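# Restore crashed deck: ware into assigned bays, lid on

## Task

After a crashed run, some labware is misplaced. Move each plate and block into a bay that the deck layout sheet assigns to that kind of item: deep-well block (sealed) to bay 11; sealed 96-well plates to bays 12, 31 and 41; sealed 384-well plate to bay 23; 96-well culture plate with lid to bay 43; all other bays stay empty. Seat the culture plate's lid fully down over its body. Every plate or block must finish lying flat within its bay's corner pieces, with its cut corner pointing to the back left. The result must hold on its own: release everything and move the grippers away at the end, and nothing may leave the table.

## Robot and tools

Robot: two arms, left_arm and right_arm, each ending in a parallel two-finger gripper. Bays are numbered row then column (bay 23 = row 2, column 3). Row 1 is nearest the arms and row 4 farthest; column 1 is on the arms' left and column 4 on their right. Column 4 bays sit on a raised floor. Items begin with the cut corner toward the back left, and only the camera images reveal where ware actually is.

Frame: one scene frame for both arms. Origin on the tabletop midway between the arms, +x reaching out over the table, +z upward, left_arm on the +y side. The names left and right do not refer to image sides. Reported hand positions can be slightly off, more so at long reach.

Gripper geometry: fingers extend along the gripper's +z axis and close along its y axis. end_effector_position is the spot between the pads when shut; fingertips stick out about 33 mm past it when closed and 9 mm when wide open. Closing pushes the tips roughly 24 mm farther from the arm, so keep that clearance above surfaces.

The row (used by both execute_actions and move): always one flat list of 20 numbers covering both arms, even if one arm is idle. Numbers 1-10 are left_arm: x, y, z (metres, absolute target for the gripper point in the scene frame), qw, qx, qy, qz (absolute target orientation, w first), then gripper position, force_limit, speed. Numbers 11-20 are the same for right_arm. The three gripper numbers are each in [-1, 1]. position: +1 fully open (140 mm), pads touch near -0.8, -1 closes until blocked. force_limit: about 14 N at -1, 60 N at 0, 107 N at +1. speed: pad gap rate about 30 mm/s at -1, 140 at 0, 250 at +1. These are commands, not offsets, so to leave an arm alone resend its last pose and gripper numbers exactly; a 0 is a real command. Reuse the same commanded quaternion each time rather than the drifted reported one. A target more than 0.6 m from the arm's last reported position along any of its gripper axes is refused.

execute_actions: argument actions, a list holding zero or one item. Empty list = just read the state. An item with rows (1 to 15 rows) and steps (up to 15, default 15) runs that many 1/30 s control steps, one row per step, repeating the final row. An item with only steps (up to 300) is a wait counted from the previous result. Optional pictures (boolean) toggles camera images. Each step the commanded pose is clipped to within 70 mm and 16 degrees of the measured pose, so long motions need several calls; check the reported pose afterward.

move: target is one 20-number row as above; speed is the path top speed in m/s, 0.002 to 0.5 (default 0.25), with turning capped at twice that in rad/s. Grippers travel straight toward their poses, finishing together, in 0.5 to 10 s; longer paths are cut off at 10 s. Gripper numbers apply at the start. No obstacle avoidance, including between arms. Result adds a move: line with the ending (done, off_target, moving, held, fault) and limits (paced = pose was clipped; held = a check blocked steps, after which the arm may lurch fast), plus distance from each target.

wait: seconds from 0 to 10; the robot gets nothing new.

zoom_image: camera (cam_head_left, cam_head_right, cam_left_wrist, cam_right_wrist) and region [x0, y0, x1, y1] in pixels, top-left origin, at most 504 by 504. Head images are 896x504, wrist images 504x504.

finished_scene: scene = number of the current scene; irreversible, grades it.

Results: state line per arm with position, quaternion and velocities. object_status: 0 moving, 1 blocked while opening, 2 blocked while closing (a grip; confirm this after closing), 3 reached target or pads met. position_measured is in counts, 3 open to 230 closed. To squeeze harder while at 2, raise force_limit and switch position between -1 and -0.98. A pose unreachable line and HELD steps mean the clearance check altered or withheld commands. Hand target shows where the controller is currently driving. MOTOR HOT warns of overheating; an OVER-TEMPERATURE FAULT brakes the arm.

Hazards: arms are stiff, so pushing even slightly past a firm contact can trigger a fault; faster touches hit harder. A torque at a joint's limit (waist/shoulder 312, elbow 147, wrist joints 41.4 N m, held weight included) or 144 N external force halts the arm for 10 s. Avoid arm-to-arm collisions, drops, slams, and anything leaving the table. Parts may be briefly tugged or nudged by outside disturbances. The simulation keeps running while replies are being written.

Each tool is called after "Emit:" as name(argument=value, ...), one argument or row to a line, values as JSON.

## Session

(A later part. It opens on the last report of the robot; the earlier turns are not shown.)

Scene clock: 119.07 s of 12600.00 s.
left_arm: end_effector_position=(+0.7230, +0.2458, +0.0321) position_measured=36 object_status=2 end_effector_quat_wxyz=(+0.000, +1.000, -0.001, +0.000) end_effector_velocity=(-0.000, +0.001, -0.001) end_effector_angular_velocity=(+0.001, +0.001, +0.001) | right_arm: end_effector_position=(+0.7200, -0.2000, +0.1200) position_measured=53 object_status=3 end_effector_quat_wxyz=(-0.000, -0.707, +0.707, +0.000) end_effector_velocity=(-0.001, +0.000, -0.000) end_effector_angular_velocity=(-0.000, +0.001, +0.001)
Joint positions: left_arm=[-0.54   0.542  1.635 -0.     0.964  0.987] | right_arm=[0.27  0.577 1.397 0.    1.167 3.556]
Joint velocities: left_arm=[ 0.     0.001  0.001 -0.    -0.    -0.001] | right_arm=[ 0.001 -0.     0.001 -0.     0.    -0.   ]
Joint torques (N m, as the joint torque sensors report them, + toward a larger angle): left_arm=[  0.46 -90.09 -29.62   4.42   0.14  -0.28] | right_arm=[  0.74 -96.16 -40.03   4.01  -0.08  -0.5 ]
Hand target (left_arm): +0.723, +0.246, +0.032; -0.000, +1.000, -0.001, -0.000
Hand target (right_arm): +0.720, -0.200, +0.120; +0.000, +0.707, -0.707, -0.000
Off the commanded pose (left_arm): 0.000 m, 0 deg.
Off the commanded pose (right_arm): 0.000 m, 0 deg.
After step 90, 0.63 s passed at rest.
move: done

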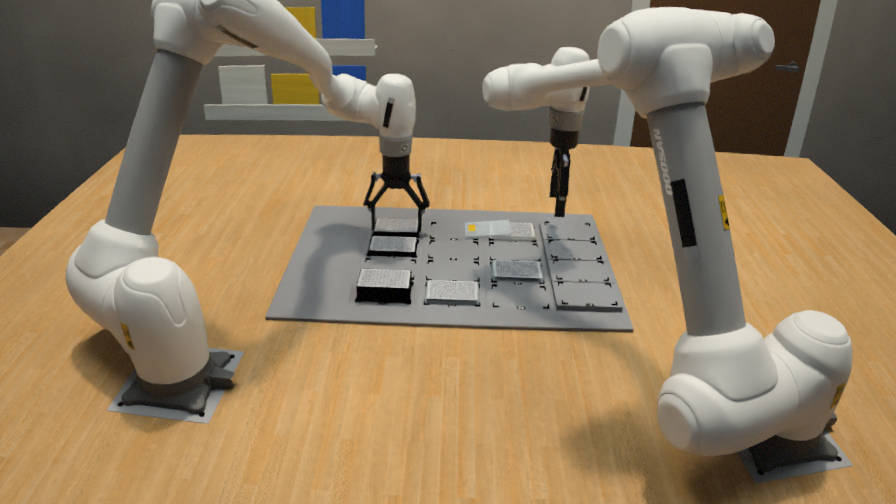

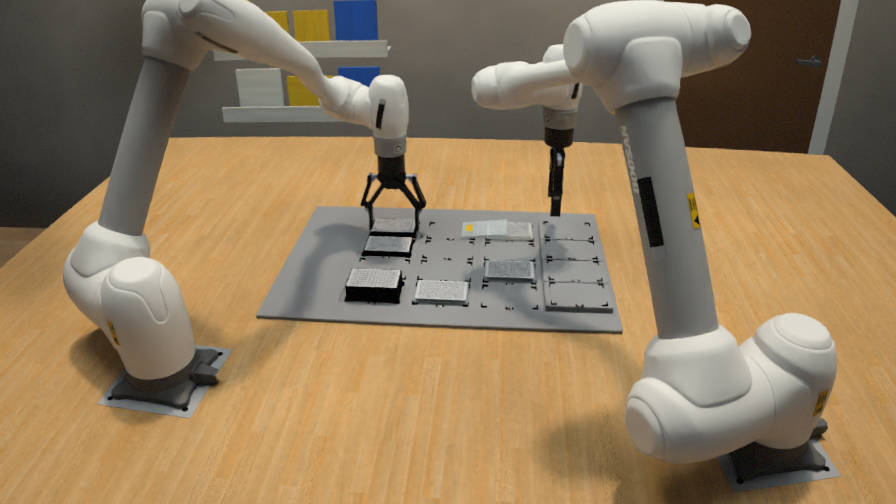

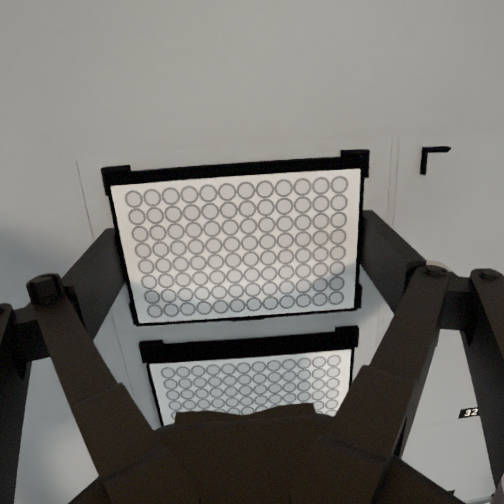

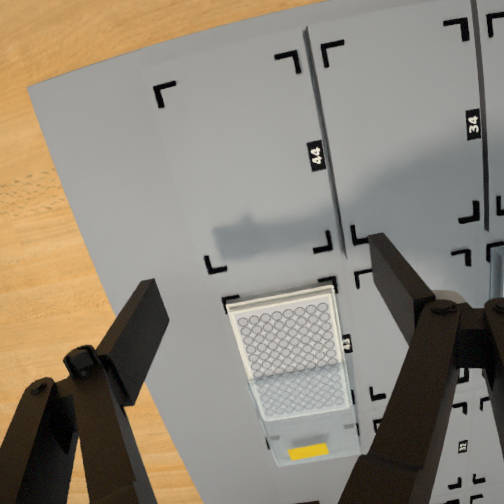

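Emit:
move(
  target=[0.7228,0.2458,0.0302,0,1,0,0,0.65,-0.3,-0.8,0.72,-0.2,0.12,0,0.7071,-0.7071,0,0.6,-0.5,1],
  speed=0.005,
)

Emit:
move(
  target=[0.7228,0.2458,0.0302,0,1,0,0,1,-0.3,0,0.72,-0.2,0.12,0,0.7071,-0.7071,0,0.6,-0.5,1],
)

Emit:
move(
  target=[0.69,0.2458,0.1,0,1,0,0,1,-0.3,0,0.72,-0.15,0.1,0,0.7071,-0.7071,0,0.6,-0.5,1],
  speed=0.15,
)

Emit:
zoom_image(
  camera="cam_left_wrist",
  region=[110,60,380,360],
)

Scene clock: 125.23 s of 12600.00 s.
left_arm: end_effector_position=(+0.7229, +0.2459, +0.0303) position_measured=36 object_status=2 end_effector_quat_wxyz=(+0.000, +1.000, +0.000, +0.000) end_effector_velocity=(-0.000, +0.000, -0.000) end_effector_angular_velocity=(-0.000, +0.000, +0.001) | right_arm: end_effector_position=(+0.7200, -0.2000, +0.1200) position_measured=53 object_status=3 end_effector_quat_wxyz=(+0.000, -0.707, +0.707, -0.000) end_effector_velocity=(-0.000, +0.000, +0.000) end_effector_angular_velocity=(-0.001, -0.001, +0.001)
Joint positions: left_arm=[-0.54   0.544  1.637  0.     0.961  0.985] | right_arm=[0.27  0.577 1.397 0.    1.167 3.556]
Joint velocities: left_arm=[-0.    -0.     0.001 -0.    -0.    -0.001] | right_arm=[ 0.001 -0.    -0.    -0.001 -0.     0.   ]
Joint torques (N m, as the joint torque sensors report them, + toward a larger angle): left_arm=[ -0.54 -50.55 -10.42   3.92  -1.41  -0.53] | right_arm=[  3.94 -90.58 -38.07   4.17  -0.15  -0.43]
Hand target (left_arm): +0.723, +0.246, +0.030; +0.000, +1.000, -0.000, -0.000
Hand target (right_arm): +0.720, -0.200, +0.120; +0.000, +0.707, -0.707, -0.000
Off the commanded pose (left_arm): 0.000 m, 0 deg.
Off the commanded pose (right_arm): 0.000 m, 0 deg.
After step 90, 2.47 s passed at rest.
move: done

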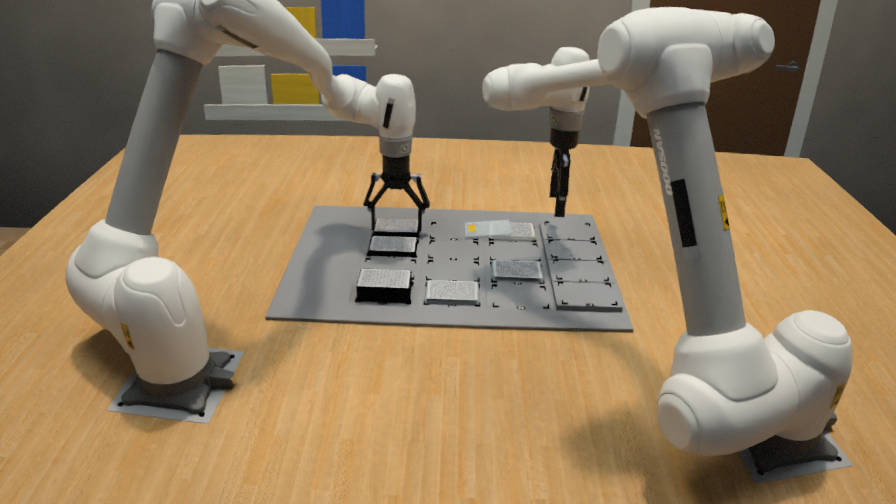

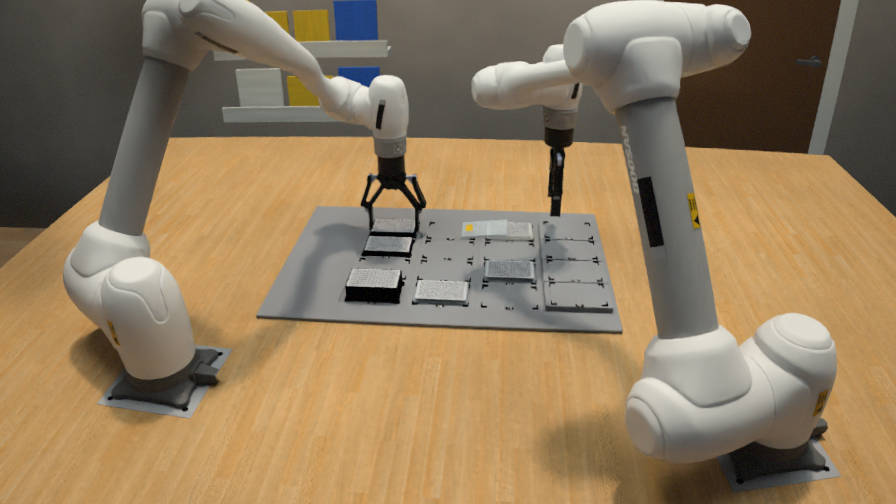

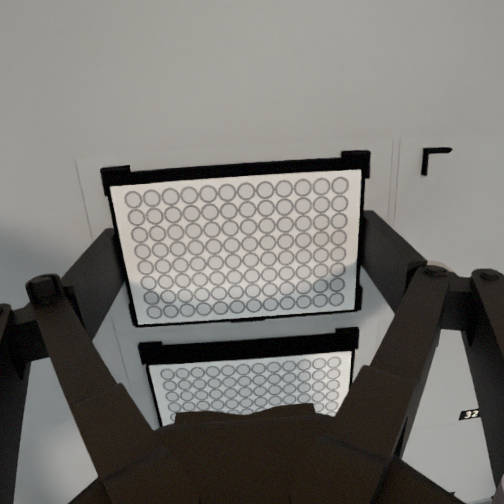

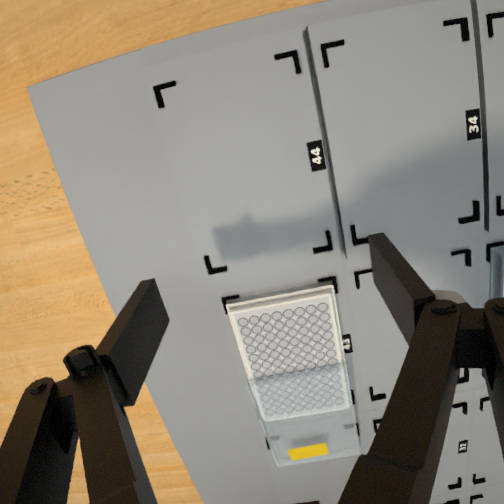

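Scene clock: 125.93 s of 12600.00 s.
left_arm: end_effector_position=(+0.7228, +0.2458, +0.0302) position_measured=3 object_status=3 end_effector_quat_wxyz=(-0.000, +1.000, -0.000, +0.000) end_effector_velocity=(+0.000, -0.000, +0.001) end_effector_angular_velocity=(-0.001, -0.001, -0.000) | right_arm: end_effector_position=(+0.7200, -0.2000, +0.1200) position_measured=53 object_status=3 end_effector_quat_wxyz=(+0.000, -0.707, +0.707, +0.000) end_effector_velocity=(+0.000, -0.001, -0.000) end_effector_angular_velocity=(-0.001, +0.000, -0.000)
Joint positions: left_arm=[-0.54   0.544  1.637  0.     0.961  0.985] | right_arm=[0.27  0.577 1.397 0.    1.167 3.556]
Joint velocities: left_arm=[-0.    -0.    -0.001 -0.     0.     0.   ] | right_arm=[-0.001 -0.     0.001 -0.001 -0.    -0.   ]
Joint torques (N m, as the joint torque sensors report them, + toward a larger angle): left_arm=[ -1.4  -93.11 -30.9    3.63   0.29  -0.28] | right_arm=[ -0.38 -91.95 -39.38   3.86  -0.51  -0.65]
Hand target (left_arm): +0.723, +0.246, +0.030; +0.000, +1.000, -0.000, -0.000
Hand target (right_arm): +0.720, -0.200, +0.120; +0.000, +0.707, -0.707, -0.000
Off the commanded pose (left_arm): 0.000 m, 0 deg.
Off the commanded pose (right_arm): 0.000 m, 0 deg.
move: done

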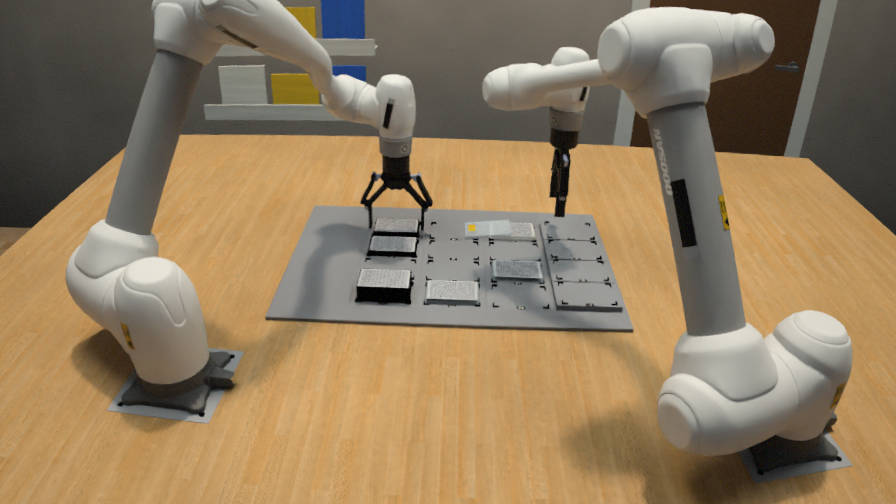

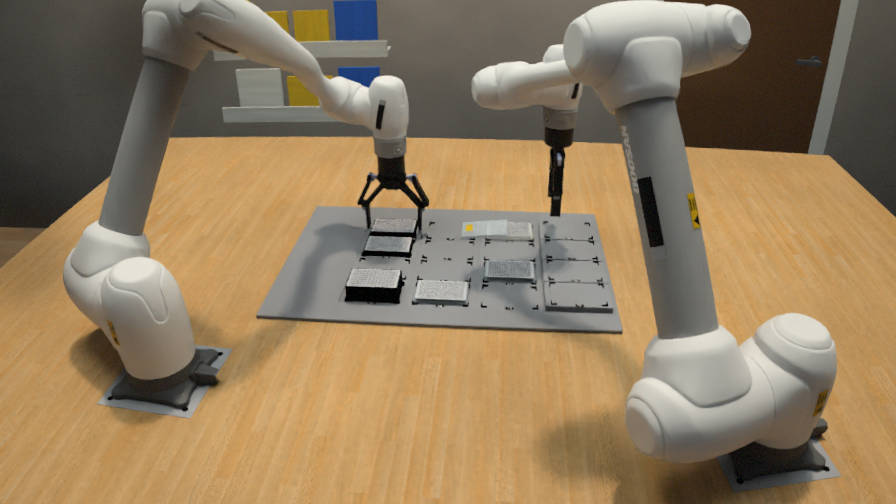

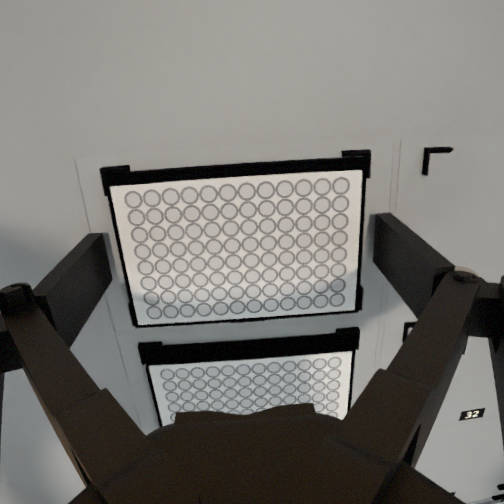

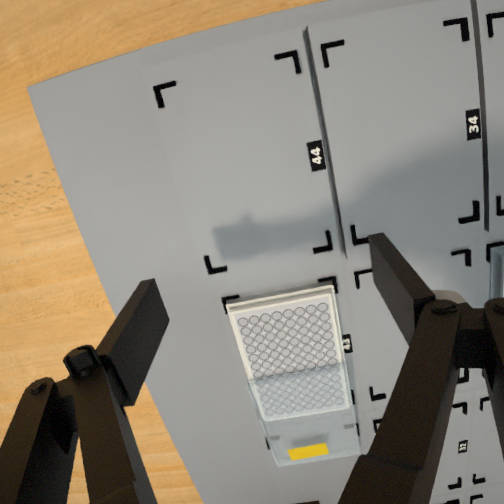

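Scene clock: 126.87 s of 12600.00 s.
left_arm: end_effector_position=(+0.6899, +0.2459, +0.0999) position_measured=3 object_status=3 end_effector_quat_wxyz=(-0.000, +1.000, +0.000, +0.000) end_effector_velocity=(-0.000, +0.000, +0.001) end_effector_angular_velocity=(-0.000, -0.001, +0.001) | right_arm: end_effector_position=(+0.7199, -0.1500, +0.1000) position_measured=53 object_status=3 end_effector_quat_wxyz=(+0.000, -0.707, +0.707, +0.000) end_effector_velocity=(-0.000, -0.000, +0.000) end_effector_angular_velocity=(-0.000, +0.000, -0.000)
Joint positions: left_arm=[-0.564  0.445  1.65   0.     1.047  0.961] | right_arm=[0.322 0.625 1.356 0.    1.161 3.608]
Joint velocities: left_arm=[-0.    -0.001  0.001  0.    -0.    -0.001] | right_arm=[ 0.  0. -0. -0.  0.  0.]
Joint torques (N m, as the joint torque sensors report them, + toward a larger angle): left_arm=[ -0.95 -86.38 -32.68   3.89   0.08  -0.2 ] | right_arm=[  4.89 -98.81 -38.92   4.62  -0.13  -0.3 ]
Hand target (left_arm): +0.690, +0.246, +0.100; +0.000, +1.000, +0.000, +0.000
Hand target (right_arm): +0.720, -0.150, +0.100; -0.000, +0.707, -0.707, +0.000
Off the commanded pose (left_arm): 0.000 m, 0 deg.
Off the commanded pose (right_arm): 0.000 m, 0 deg.
move: done

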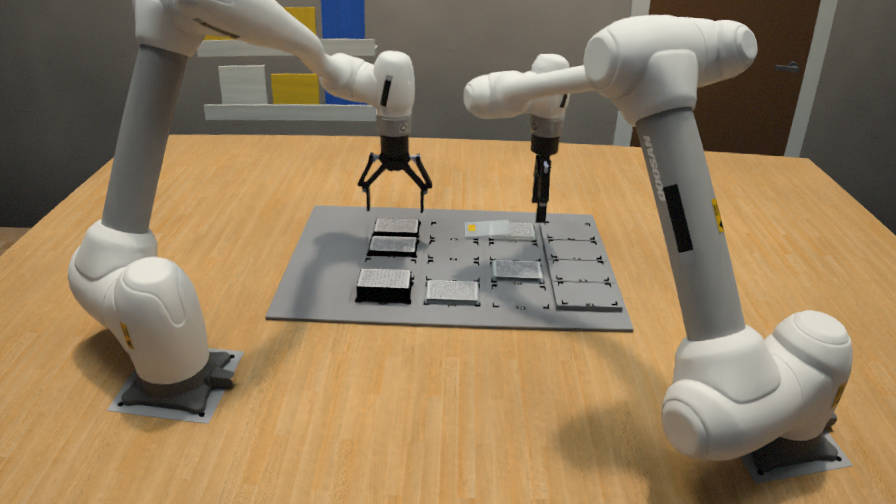

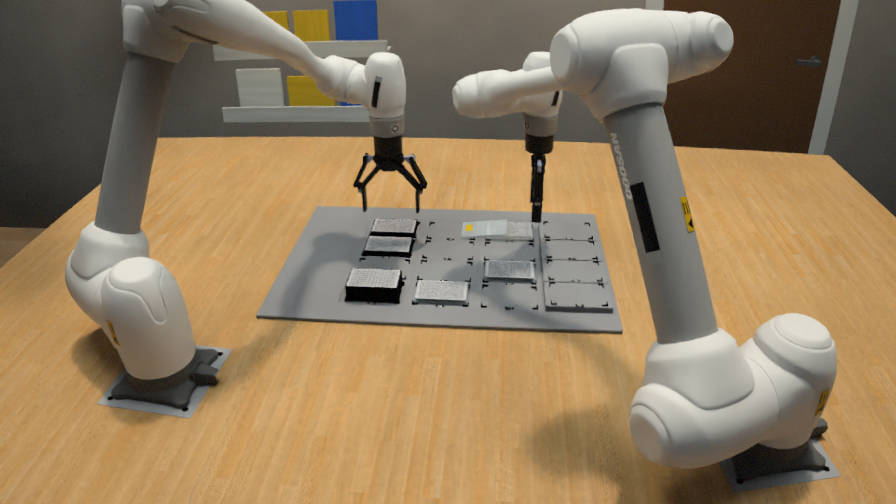

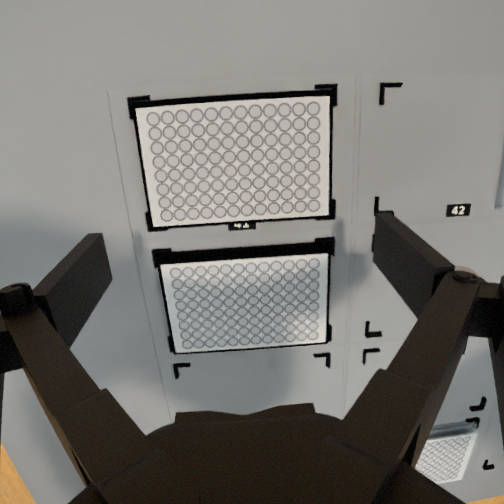

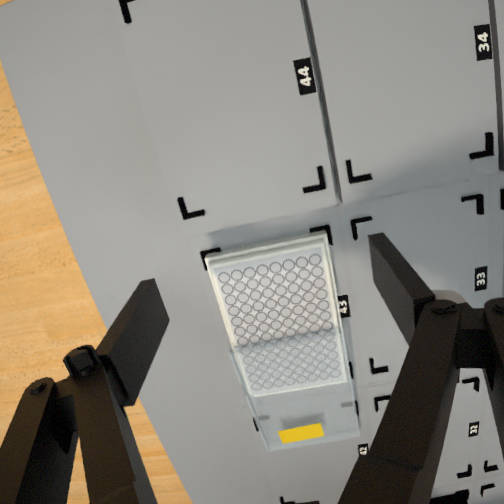

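Region (110, 60, 380, 360) of cam_left_wrist's 504x504 image, scaled by 1.680, with more detail than that image has; it fills the left 454 columns of this view, and the rest is white.

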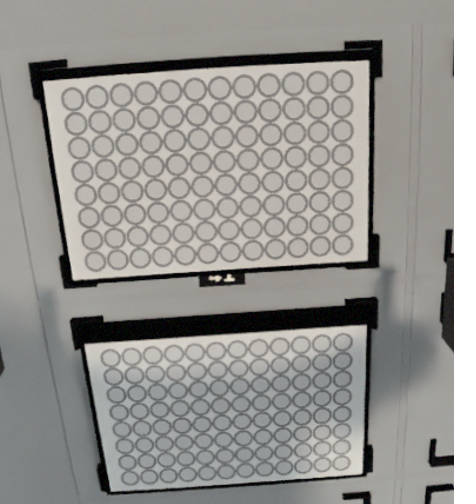

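Emit:
move(
  target=[0.582,0.2458,0.1,0,1,0,0,1,-0.3,0,0.721,-0.07,0.08,0.037,0.706,-0.706,0.037,0.5,-0.5,1],
)

Emit:
zoom_image(
  camera="cam_left_wrist",
  region=[110,60,380,360],
)

Emit:
move(
  target=[0.62,0.38,0.1,0,1,0,0,1,-0.3,0,0.721,-0.015,0.058,0.037,0.706,-0.706,0.037,0.5,-0.5,1],
  speed=0.2,
)

Scene clock: 140.27 s of 12600.00 s.
left_arm: end_effector_position=(+0.5820, +0.2457, +0.0999) position_measured=3 object_status=3 end_effector_quat_wxyz=(+0.000, +1.000, -0.000, -0.000) end_effector_velocity=(-0.001, +0.000, -0.001) end_effector_angular_velocity=(+0.002, +0.001, -0.001) | right_arm: end_effector_position=(+0.7209, -0.0700, +0.0800) position_measured=66 object_status=3 end_effector_quat_wxyz=(-0.037, -0.706, +0.706, -0.037) end_effector_velocity=(+0.001, +0.000, +0.000) end_effector_angular_velocity=(+0.000, +0.000, -0.001)
Joint positions: left_arm=[-0.657  0.322  1.834 -0.     0.986  0.868] | right_arm=[ 0.431  0.735  1.205 -0.092  1.26   3.748]
Joint velocities: left_arm=[-0.001 -0.001  0.002  0.001  0.001 -0.001] | right_arm=[-0.     0.001 -0.003  0.     0.001  0.001]
Joint torques (N m, as the joint torque sensors report them, + toward a larger angle): left_arm=[ -1.7  -74.38 -31.9    3.87   0.22  -0.41] | right_arm=[  -1.8  -105.51  -38.46    3.92   -0.13   -0.82]
Hand target (left_arm): +0.582, +0.246, +0.100; +0.000, +1.000, -0.000, -0.000
Hand target (right_arm): +0.721, -0.070, +0.080; +0.037, +0.706, -0.706, +0.037
Off the commanded pose (left_arm): 0.000 m, 0 deg.
Off the commanded pose (right_arm): 0.000 m, 0 deg.
After step 90, 9.50 s passed at rest.
move: done

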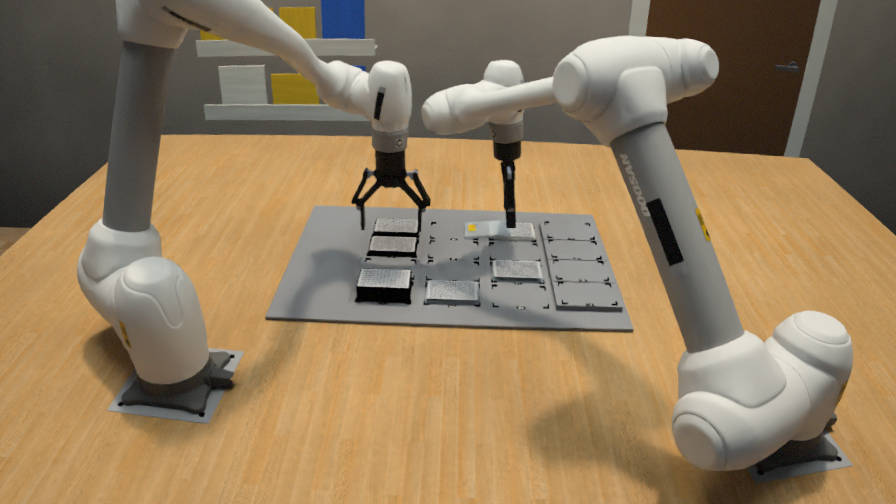

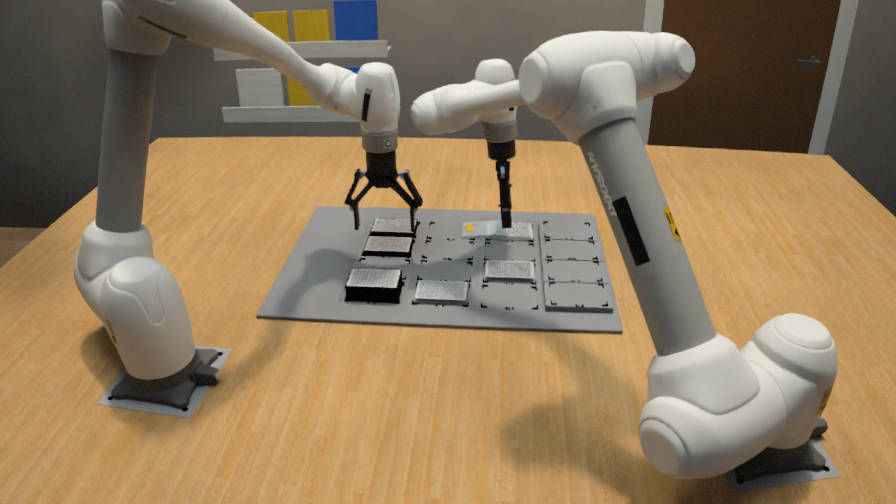

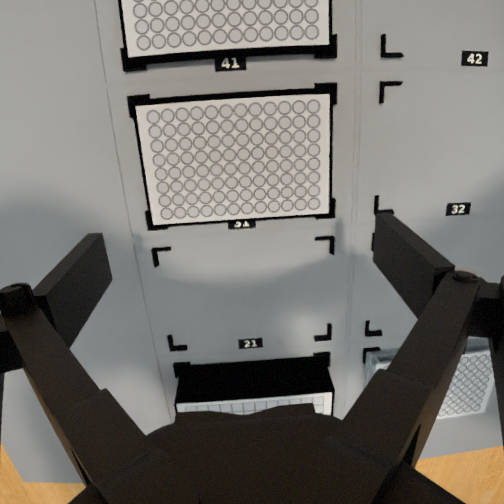

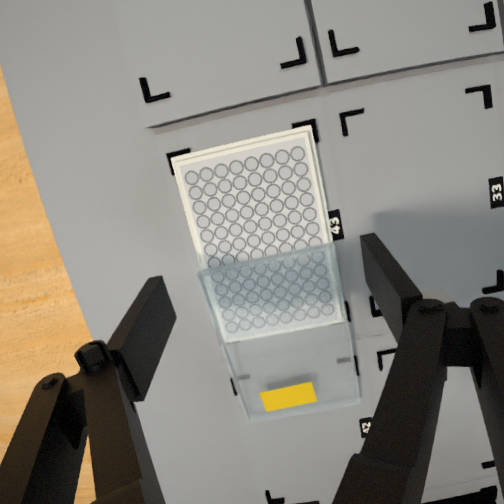

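Region (110, 60, 380, 360) of cam_left_wrist's 504x504 image, scaled by 1.680, with more detail than that image has; it fills the left 454 columns of this view, and the rest is white.

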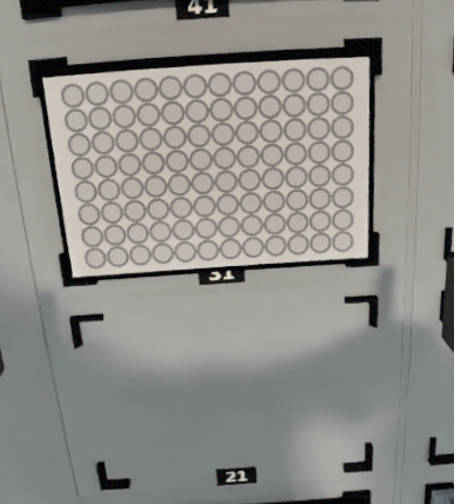

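Scene clock: 141.40 s of 12600.00 s.
left_arm: end_effector_position=(+0.6201, +0.3801, +0.0999) position_measured=3 object_status=3 end_effector_quat_wxyz=(-0.000, +1.000, -0.000, +0.000) end_effector_velocity=(+0.000, +0.001, +0.000) end_effector_angular_velocity=(-0.000, +0.000, +0.001) | right_arm: end_effector_position=(+0.7209, -0.0150, +0.0580) position_measured=66 object_status=3 end_effector_quat_wxyz=(-0.037, -0.706, +0.706, -0.037) end_effector_velocity=(-0.001, +0.000, -0.001) end_effector_angular_velocity=(-0.001, +0.001, +0.000)
Joint positions: left_arm=[-0.452  0.269  1.906  0.001  0.966  1.073] | right_arm=[ 0.479  0.803  1.124 -0.089  1.277  3.793]
Joint velocities: left_arm=[ 0.002 -0.     0.    -0.001  0.     0.001] | right_arm=[0.001 0.001 0.    0.    0.    0.   ]
Joint torques (N m, as the joint torque sensors report them, + toward a larger angle): left_arm=[ -3.49 -66.8  -30.81   3.65   0.36  -0.07] | right_arm=[   0.82 -109.74  -38.7     4.05   -0.14   -0.22]
Hand target (left_arm): +0.620, +0.380, +0.100; -0.000, +1.000, -0.000, +0.000
Hand target (right_arm): +0.721, -0.015, +0.058; +0.037, +0.706, -0.706, +0.037
Off the commanded pose (left_arm): 0.000 m, 0 deg.
Off the commanded pose (right_arm): 0.000 m, 0 deg.
move: done

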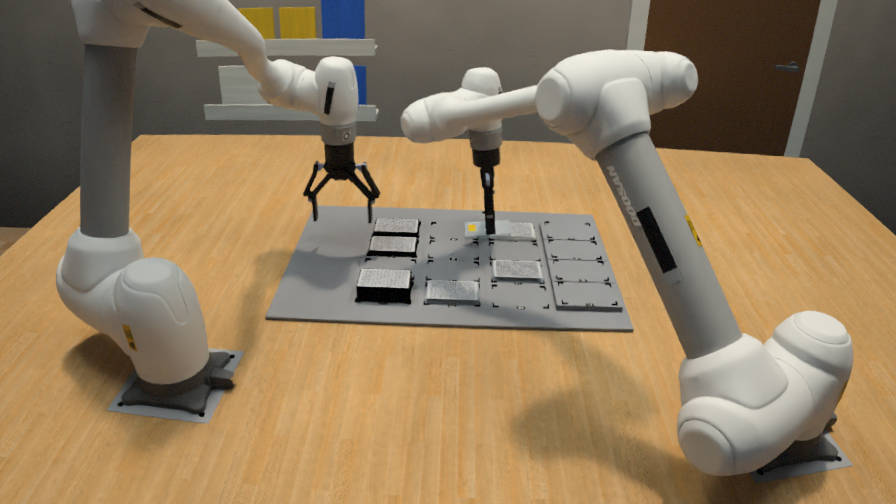

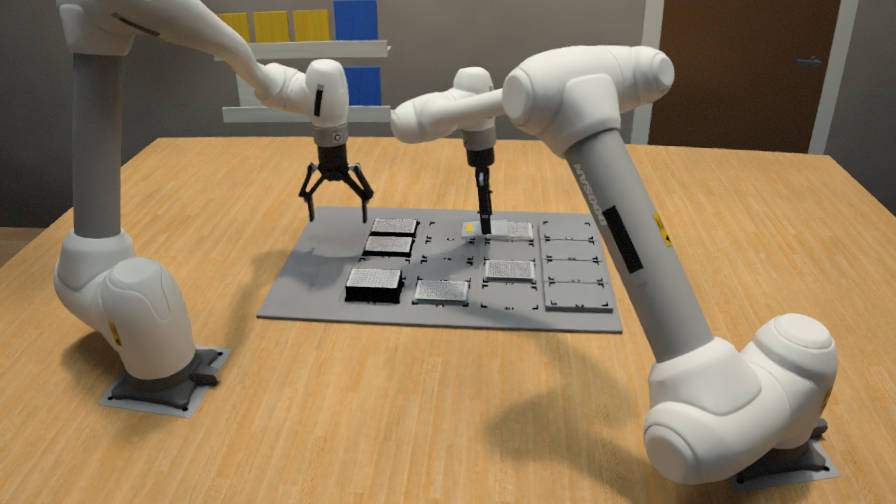

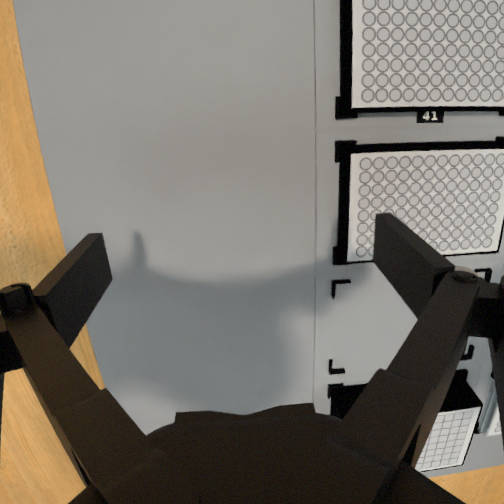

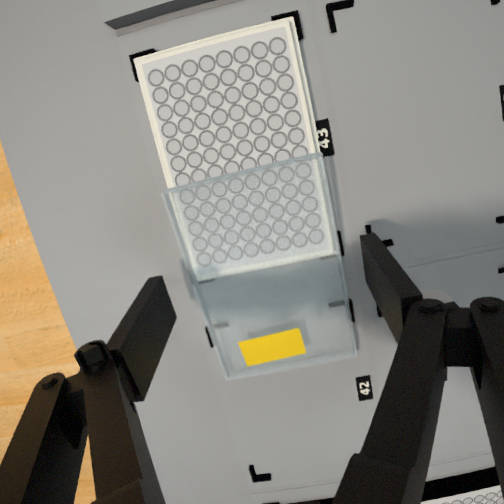

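Emit:
move(
  target=[0.62,0.38,0.1,0,1,0,0,1,-0.3,0,0.721,-0.015,0.042,0.037,0.706,-0.706,0.037,0.4,-0.5,0],
  speed=0.04,
)

Emit:
move(
  target=[0.62,0.38,0.1,0,1,0,0,1,-0.3,0,0.721,-0.015,0.042,0.037,0.706,-0.706,0.037,0.12,-0.6,-0.8],
)

Emit:
move(
  target=[0.62,0.38,0.1,0,1,0,0,1,-0.3,0,0.721,-0.025,0.053,0,0.7071,-0.7071,0,0.12,-0.6,-0.8],
  speed=0.06,
)

Scene clock: 149.73 s of 12600.00 s.
left_arm: end_effector_position=(+0.6200, +0.3800, +0.1000) position_measured=3 object_status=3 end_effector_quat_wxyz=(-0.000, +1.000, +0.000, +0.000) end_effector_velocity=(-0.000, -0.000, +0.001) end_effector_angular_velocity=(+0.000, -0.000, -0.002) | right_arm: end_effector_position=(+0.7209, -0.0150, +0.0421) position_measured=78 object_status=3 end_effector_quat_wxyz=(-0.037, -0.706, +0.706, -0.037) end_effector_velocity=(-0.000, -0.000, -0.002) end_effector_angular_velocity=(+0.001, +0.001, -0.001)
Joint positions: left_arm=[-0.452  0.269  1.906  0.     0.966  1.074] | right_arm=[ 0.479  0.813  1.135 -0.089  1.256  3.795]
Joint velocities: left_arm=[-0.001 -0.001 -0.001  0.001  0.001  0.001] | right_arm=[-0.001  0.001  0.001  0.001 -0.002  0.   ]
Joint torques (N m, as the joint torque sensors report them, + toward a larger angle): left_arm=[ -1.32 -66.17 -31.05   3.7    0.24  -0.35] | right_arm=[   0.36 -117.48  -39.53    4.23    0.54    0.03]
Hand target (left_arm): +0.620, +0.380, +0.100; -0.000, +1.000, +0.000, +0.000
Hand target (right_arm): +0.721, -0.015, +0.042; +0.037, +0.706, -0.706, +0.037
Off the commanded pose (left_arm): 0.000 m, 0 deg.
Off the commanded pose (right_arm): 0.000 m, 0 deg.
After step 90, 4.60 s passed at rest.
move: done

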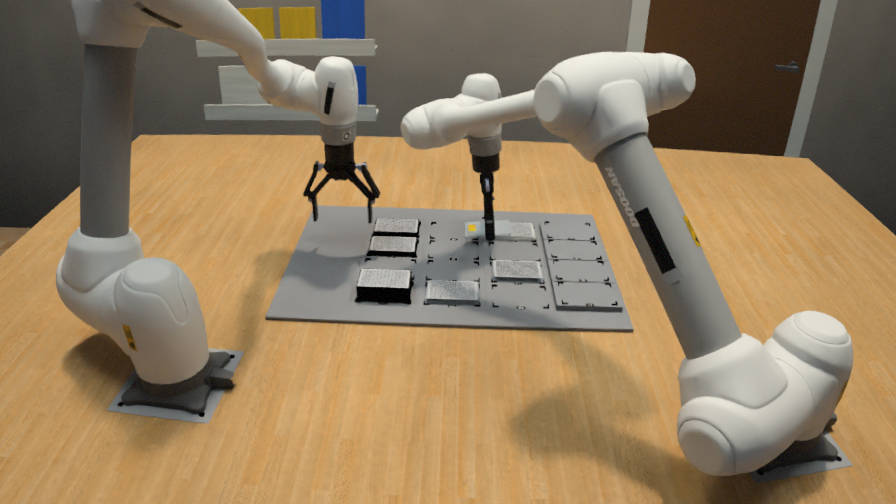

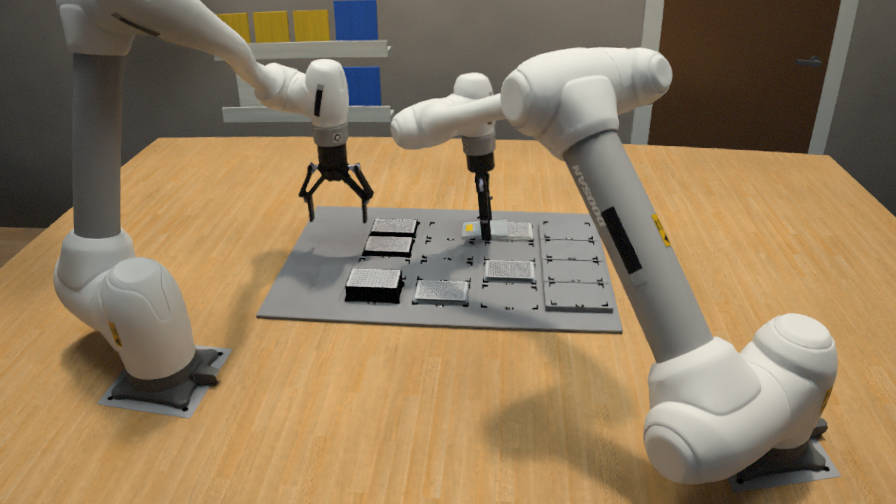

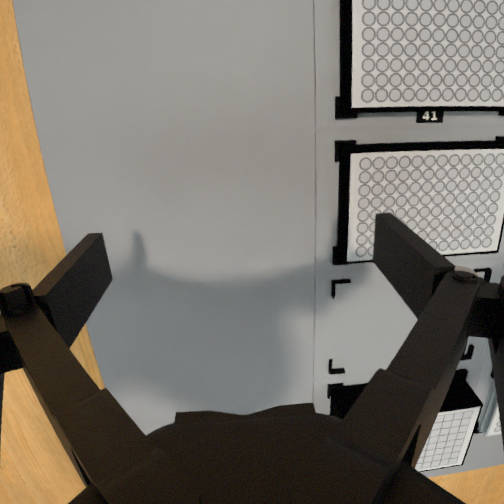

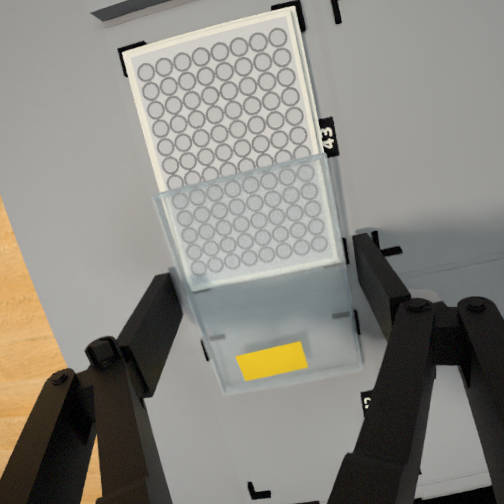

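Scene clock: 150.43 s of 12600.00 s.
left_arm: end_effector_position=(+0.6200, +0.3800, +0.1000) position_measured=3 object_status=3 end_effector_quat_wxyz=(-0.000, +1.000, -0.000, -0.000) end_effector_velocity=(-0.001, -0.000, -0.000) end_effector_angular_velocity=(+0.001, +0.001, -0.001) | right_arm: end_effector_position=(+0.7210, -0.0150, +0.0420) position_measured=102 object_status=2 end_effector_quat_wxyz=(-0.037, -0.706, +0.706, -0.037) end_effector_velocity=(+0.000, -0.001, +0.000) end_effector_angular_velocity=(-0.001, -0.001, -0.000)
Joint positions: left_arm=[-0.452  0.269  1.906  0.     0.966  1.074] | right_arm=[ 0.479  0.813  1.135 -0.089  1.256  3.795]
Joint velocities: left_arm=[-0.001  0.     0.    -0.     0.001  0.   ] | right_arm=[-0.    -0.001  0.    -0.001  0.     0.   ]
Joint torques (N m, as the joint torque sensors report them, + toward a larger angle): left_arm=[ -1.6  -66.81 -30.88   3.8    0.32  -0.19] | right_arm=[   1.55 -104.77  -37.07    4.18   -0.89   -0.09]
Hand target (left_arm): +0.620, +0.380, +0.100; -0.000, +1.000, +0.000, +0.000
Hand target (right_arm): +0.721, -0.015, +0.042; +0.037, +0.706, -0.706, +0.037
Off the commanded pose (left_arm): 0.000 m, 0 deg.
Off the commanded pose (right_arm): 0.000 m, 0 deg.
move: done

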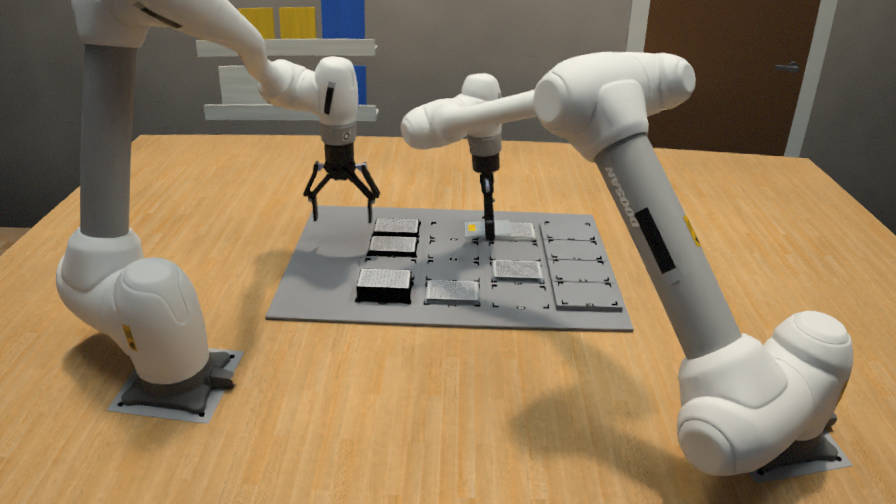

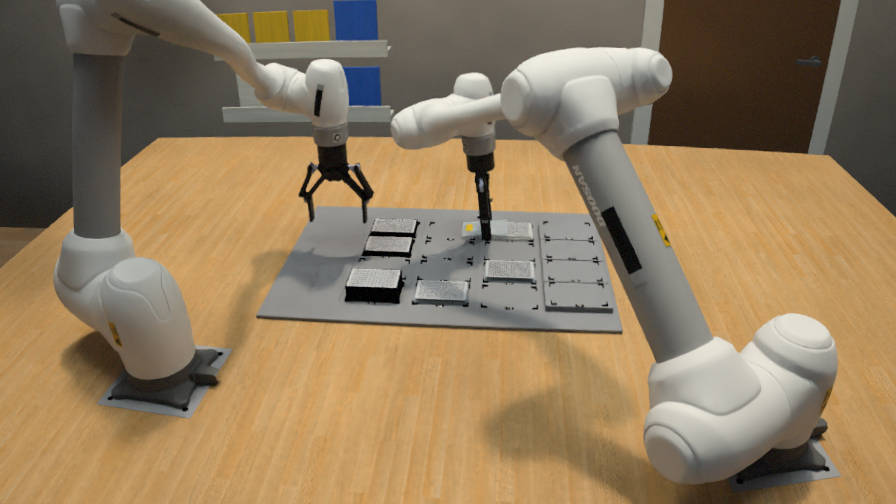

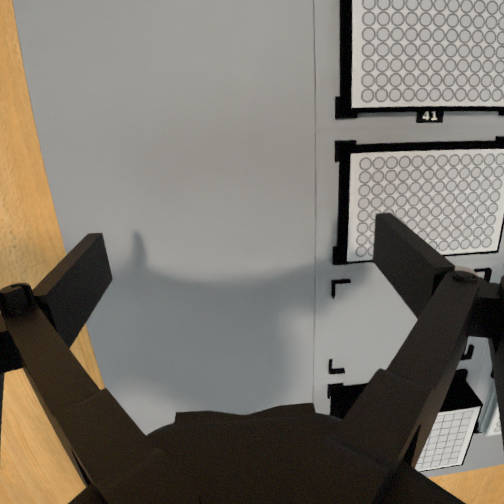

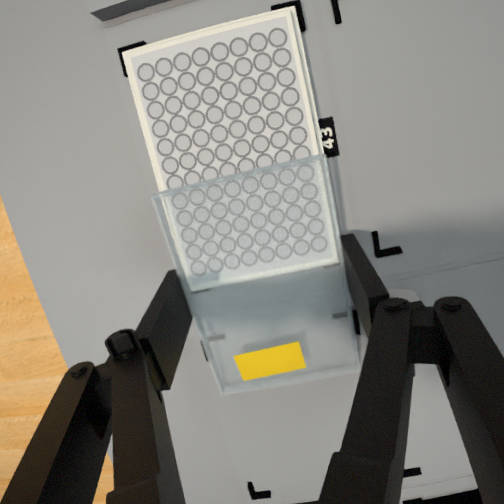

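Scene clock: 151.57 s of 12600.00 s.
left_arm: end_effector_position=(+0.6200, +0.3800, +0.1000) position_measured=3 object_status=3 end_effector_quat_wxyz=(-0.000, +1.000, +0.000, -0.000) end_effector_velocity=(-0.000, +0.001, -0.000) end_effector_angular_velocity=(+0.000, +0.001, +0.000) | right_arm: end_effector_position=(+0.7210, -0.0250, +0.0530) position_measured=102 object_status=2 end_effector_quat_wxyz=(-0.000, -0.707, +0.707, -0.000) end_effector_velocity=(-0.000, -0.001, +0.000) end_effector_angular_velocity=(+0.003, -0.000, +0.001)
Joint positions: left_arm=[-0.452  0.269  1.906 -0.     0.966  1.074] | right_arm=[ 0.44   0.761  1.206 -0.     1.175  3.727]
Joint velocities: left_arm=[ 0.001 -0.     0.    -0.     0.001  0.001] | right_arm=[-0.001 -0.002  0.003  0.003 -0.003 -0.003]
Joint torques (N m, as the joint torque sensors report them, + toward a larger angle): left_arm=[ -1.61 -66.7  -31.32   3.89   0.26  -0.26] | right_arm=[   3.34 -110.5   -39.12    4.15    0.25   -0.46]
Hand target (left_arm): +0.620, +0.380, +0.100; +0.000, +1.000, +0.000, +0.000
Hand target (right_arm): +0.721, -0.025, +0.053; +0.000, +0.707, -0.707, -0.000
Off the commanded pose (left_arm): 0.000 m, 0 deg.
Off the commanded pose (right_arm): 0.000 m, 0 deg.
move: done

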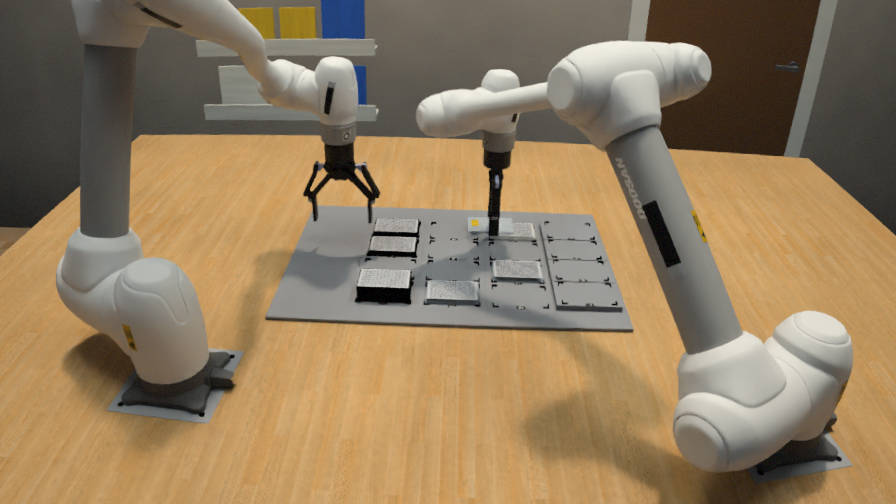

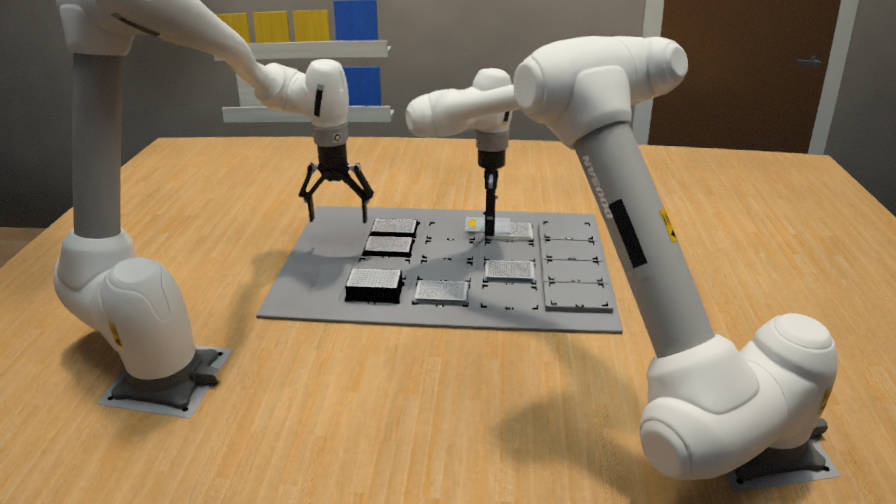

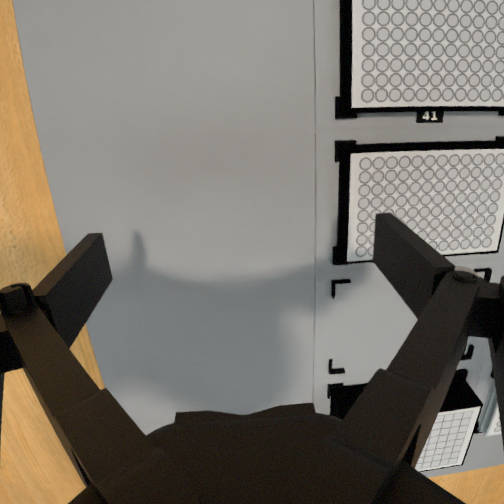

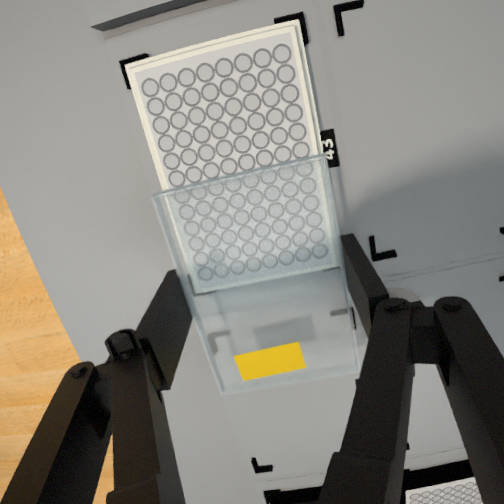

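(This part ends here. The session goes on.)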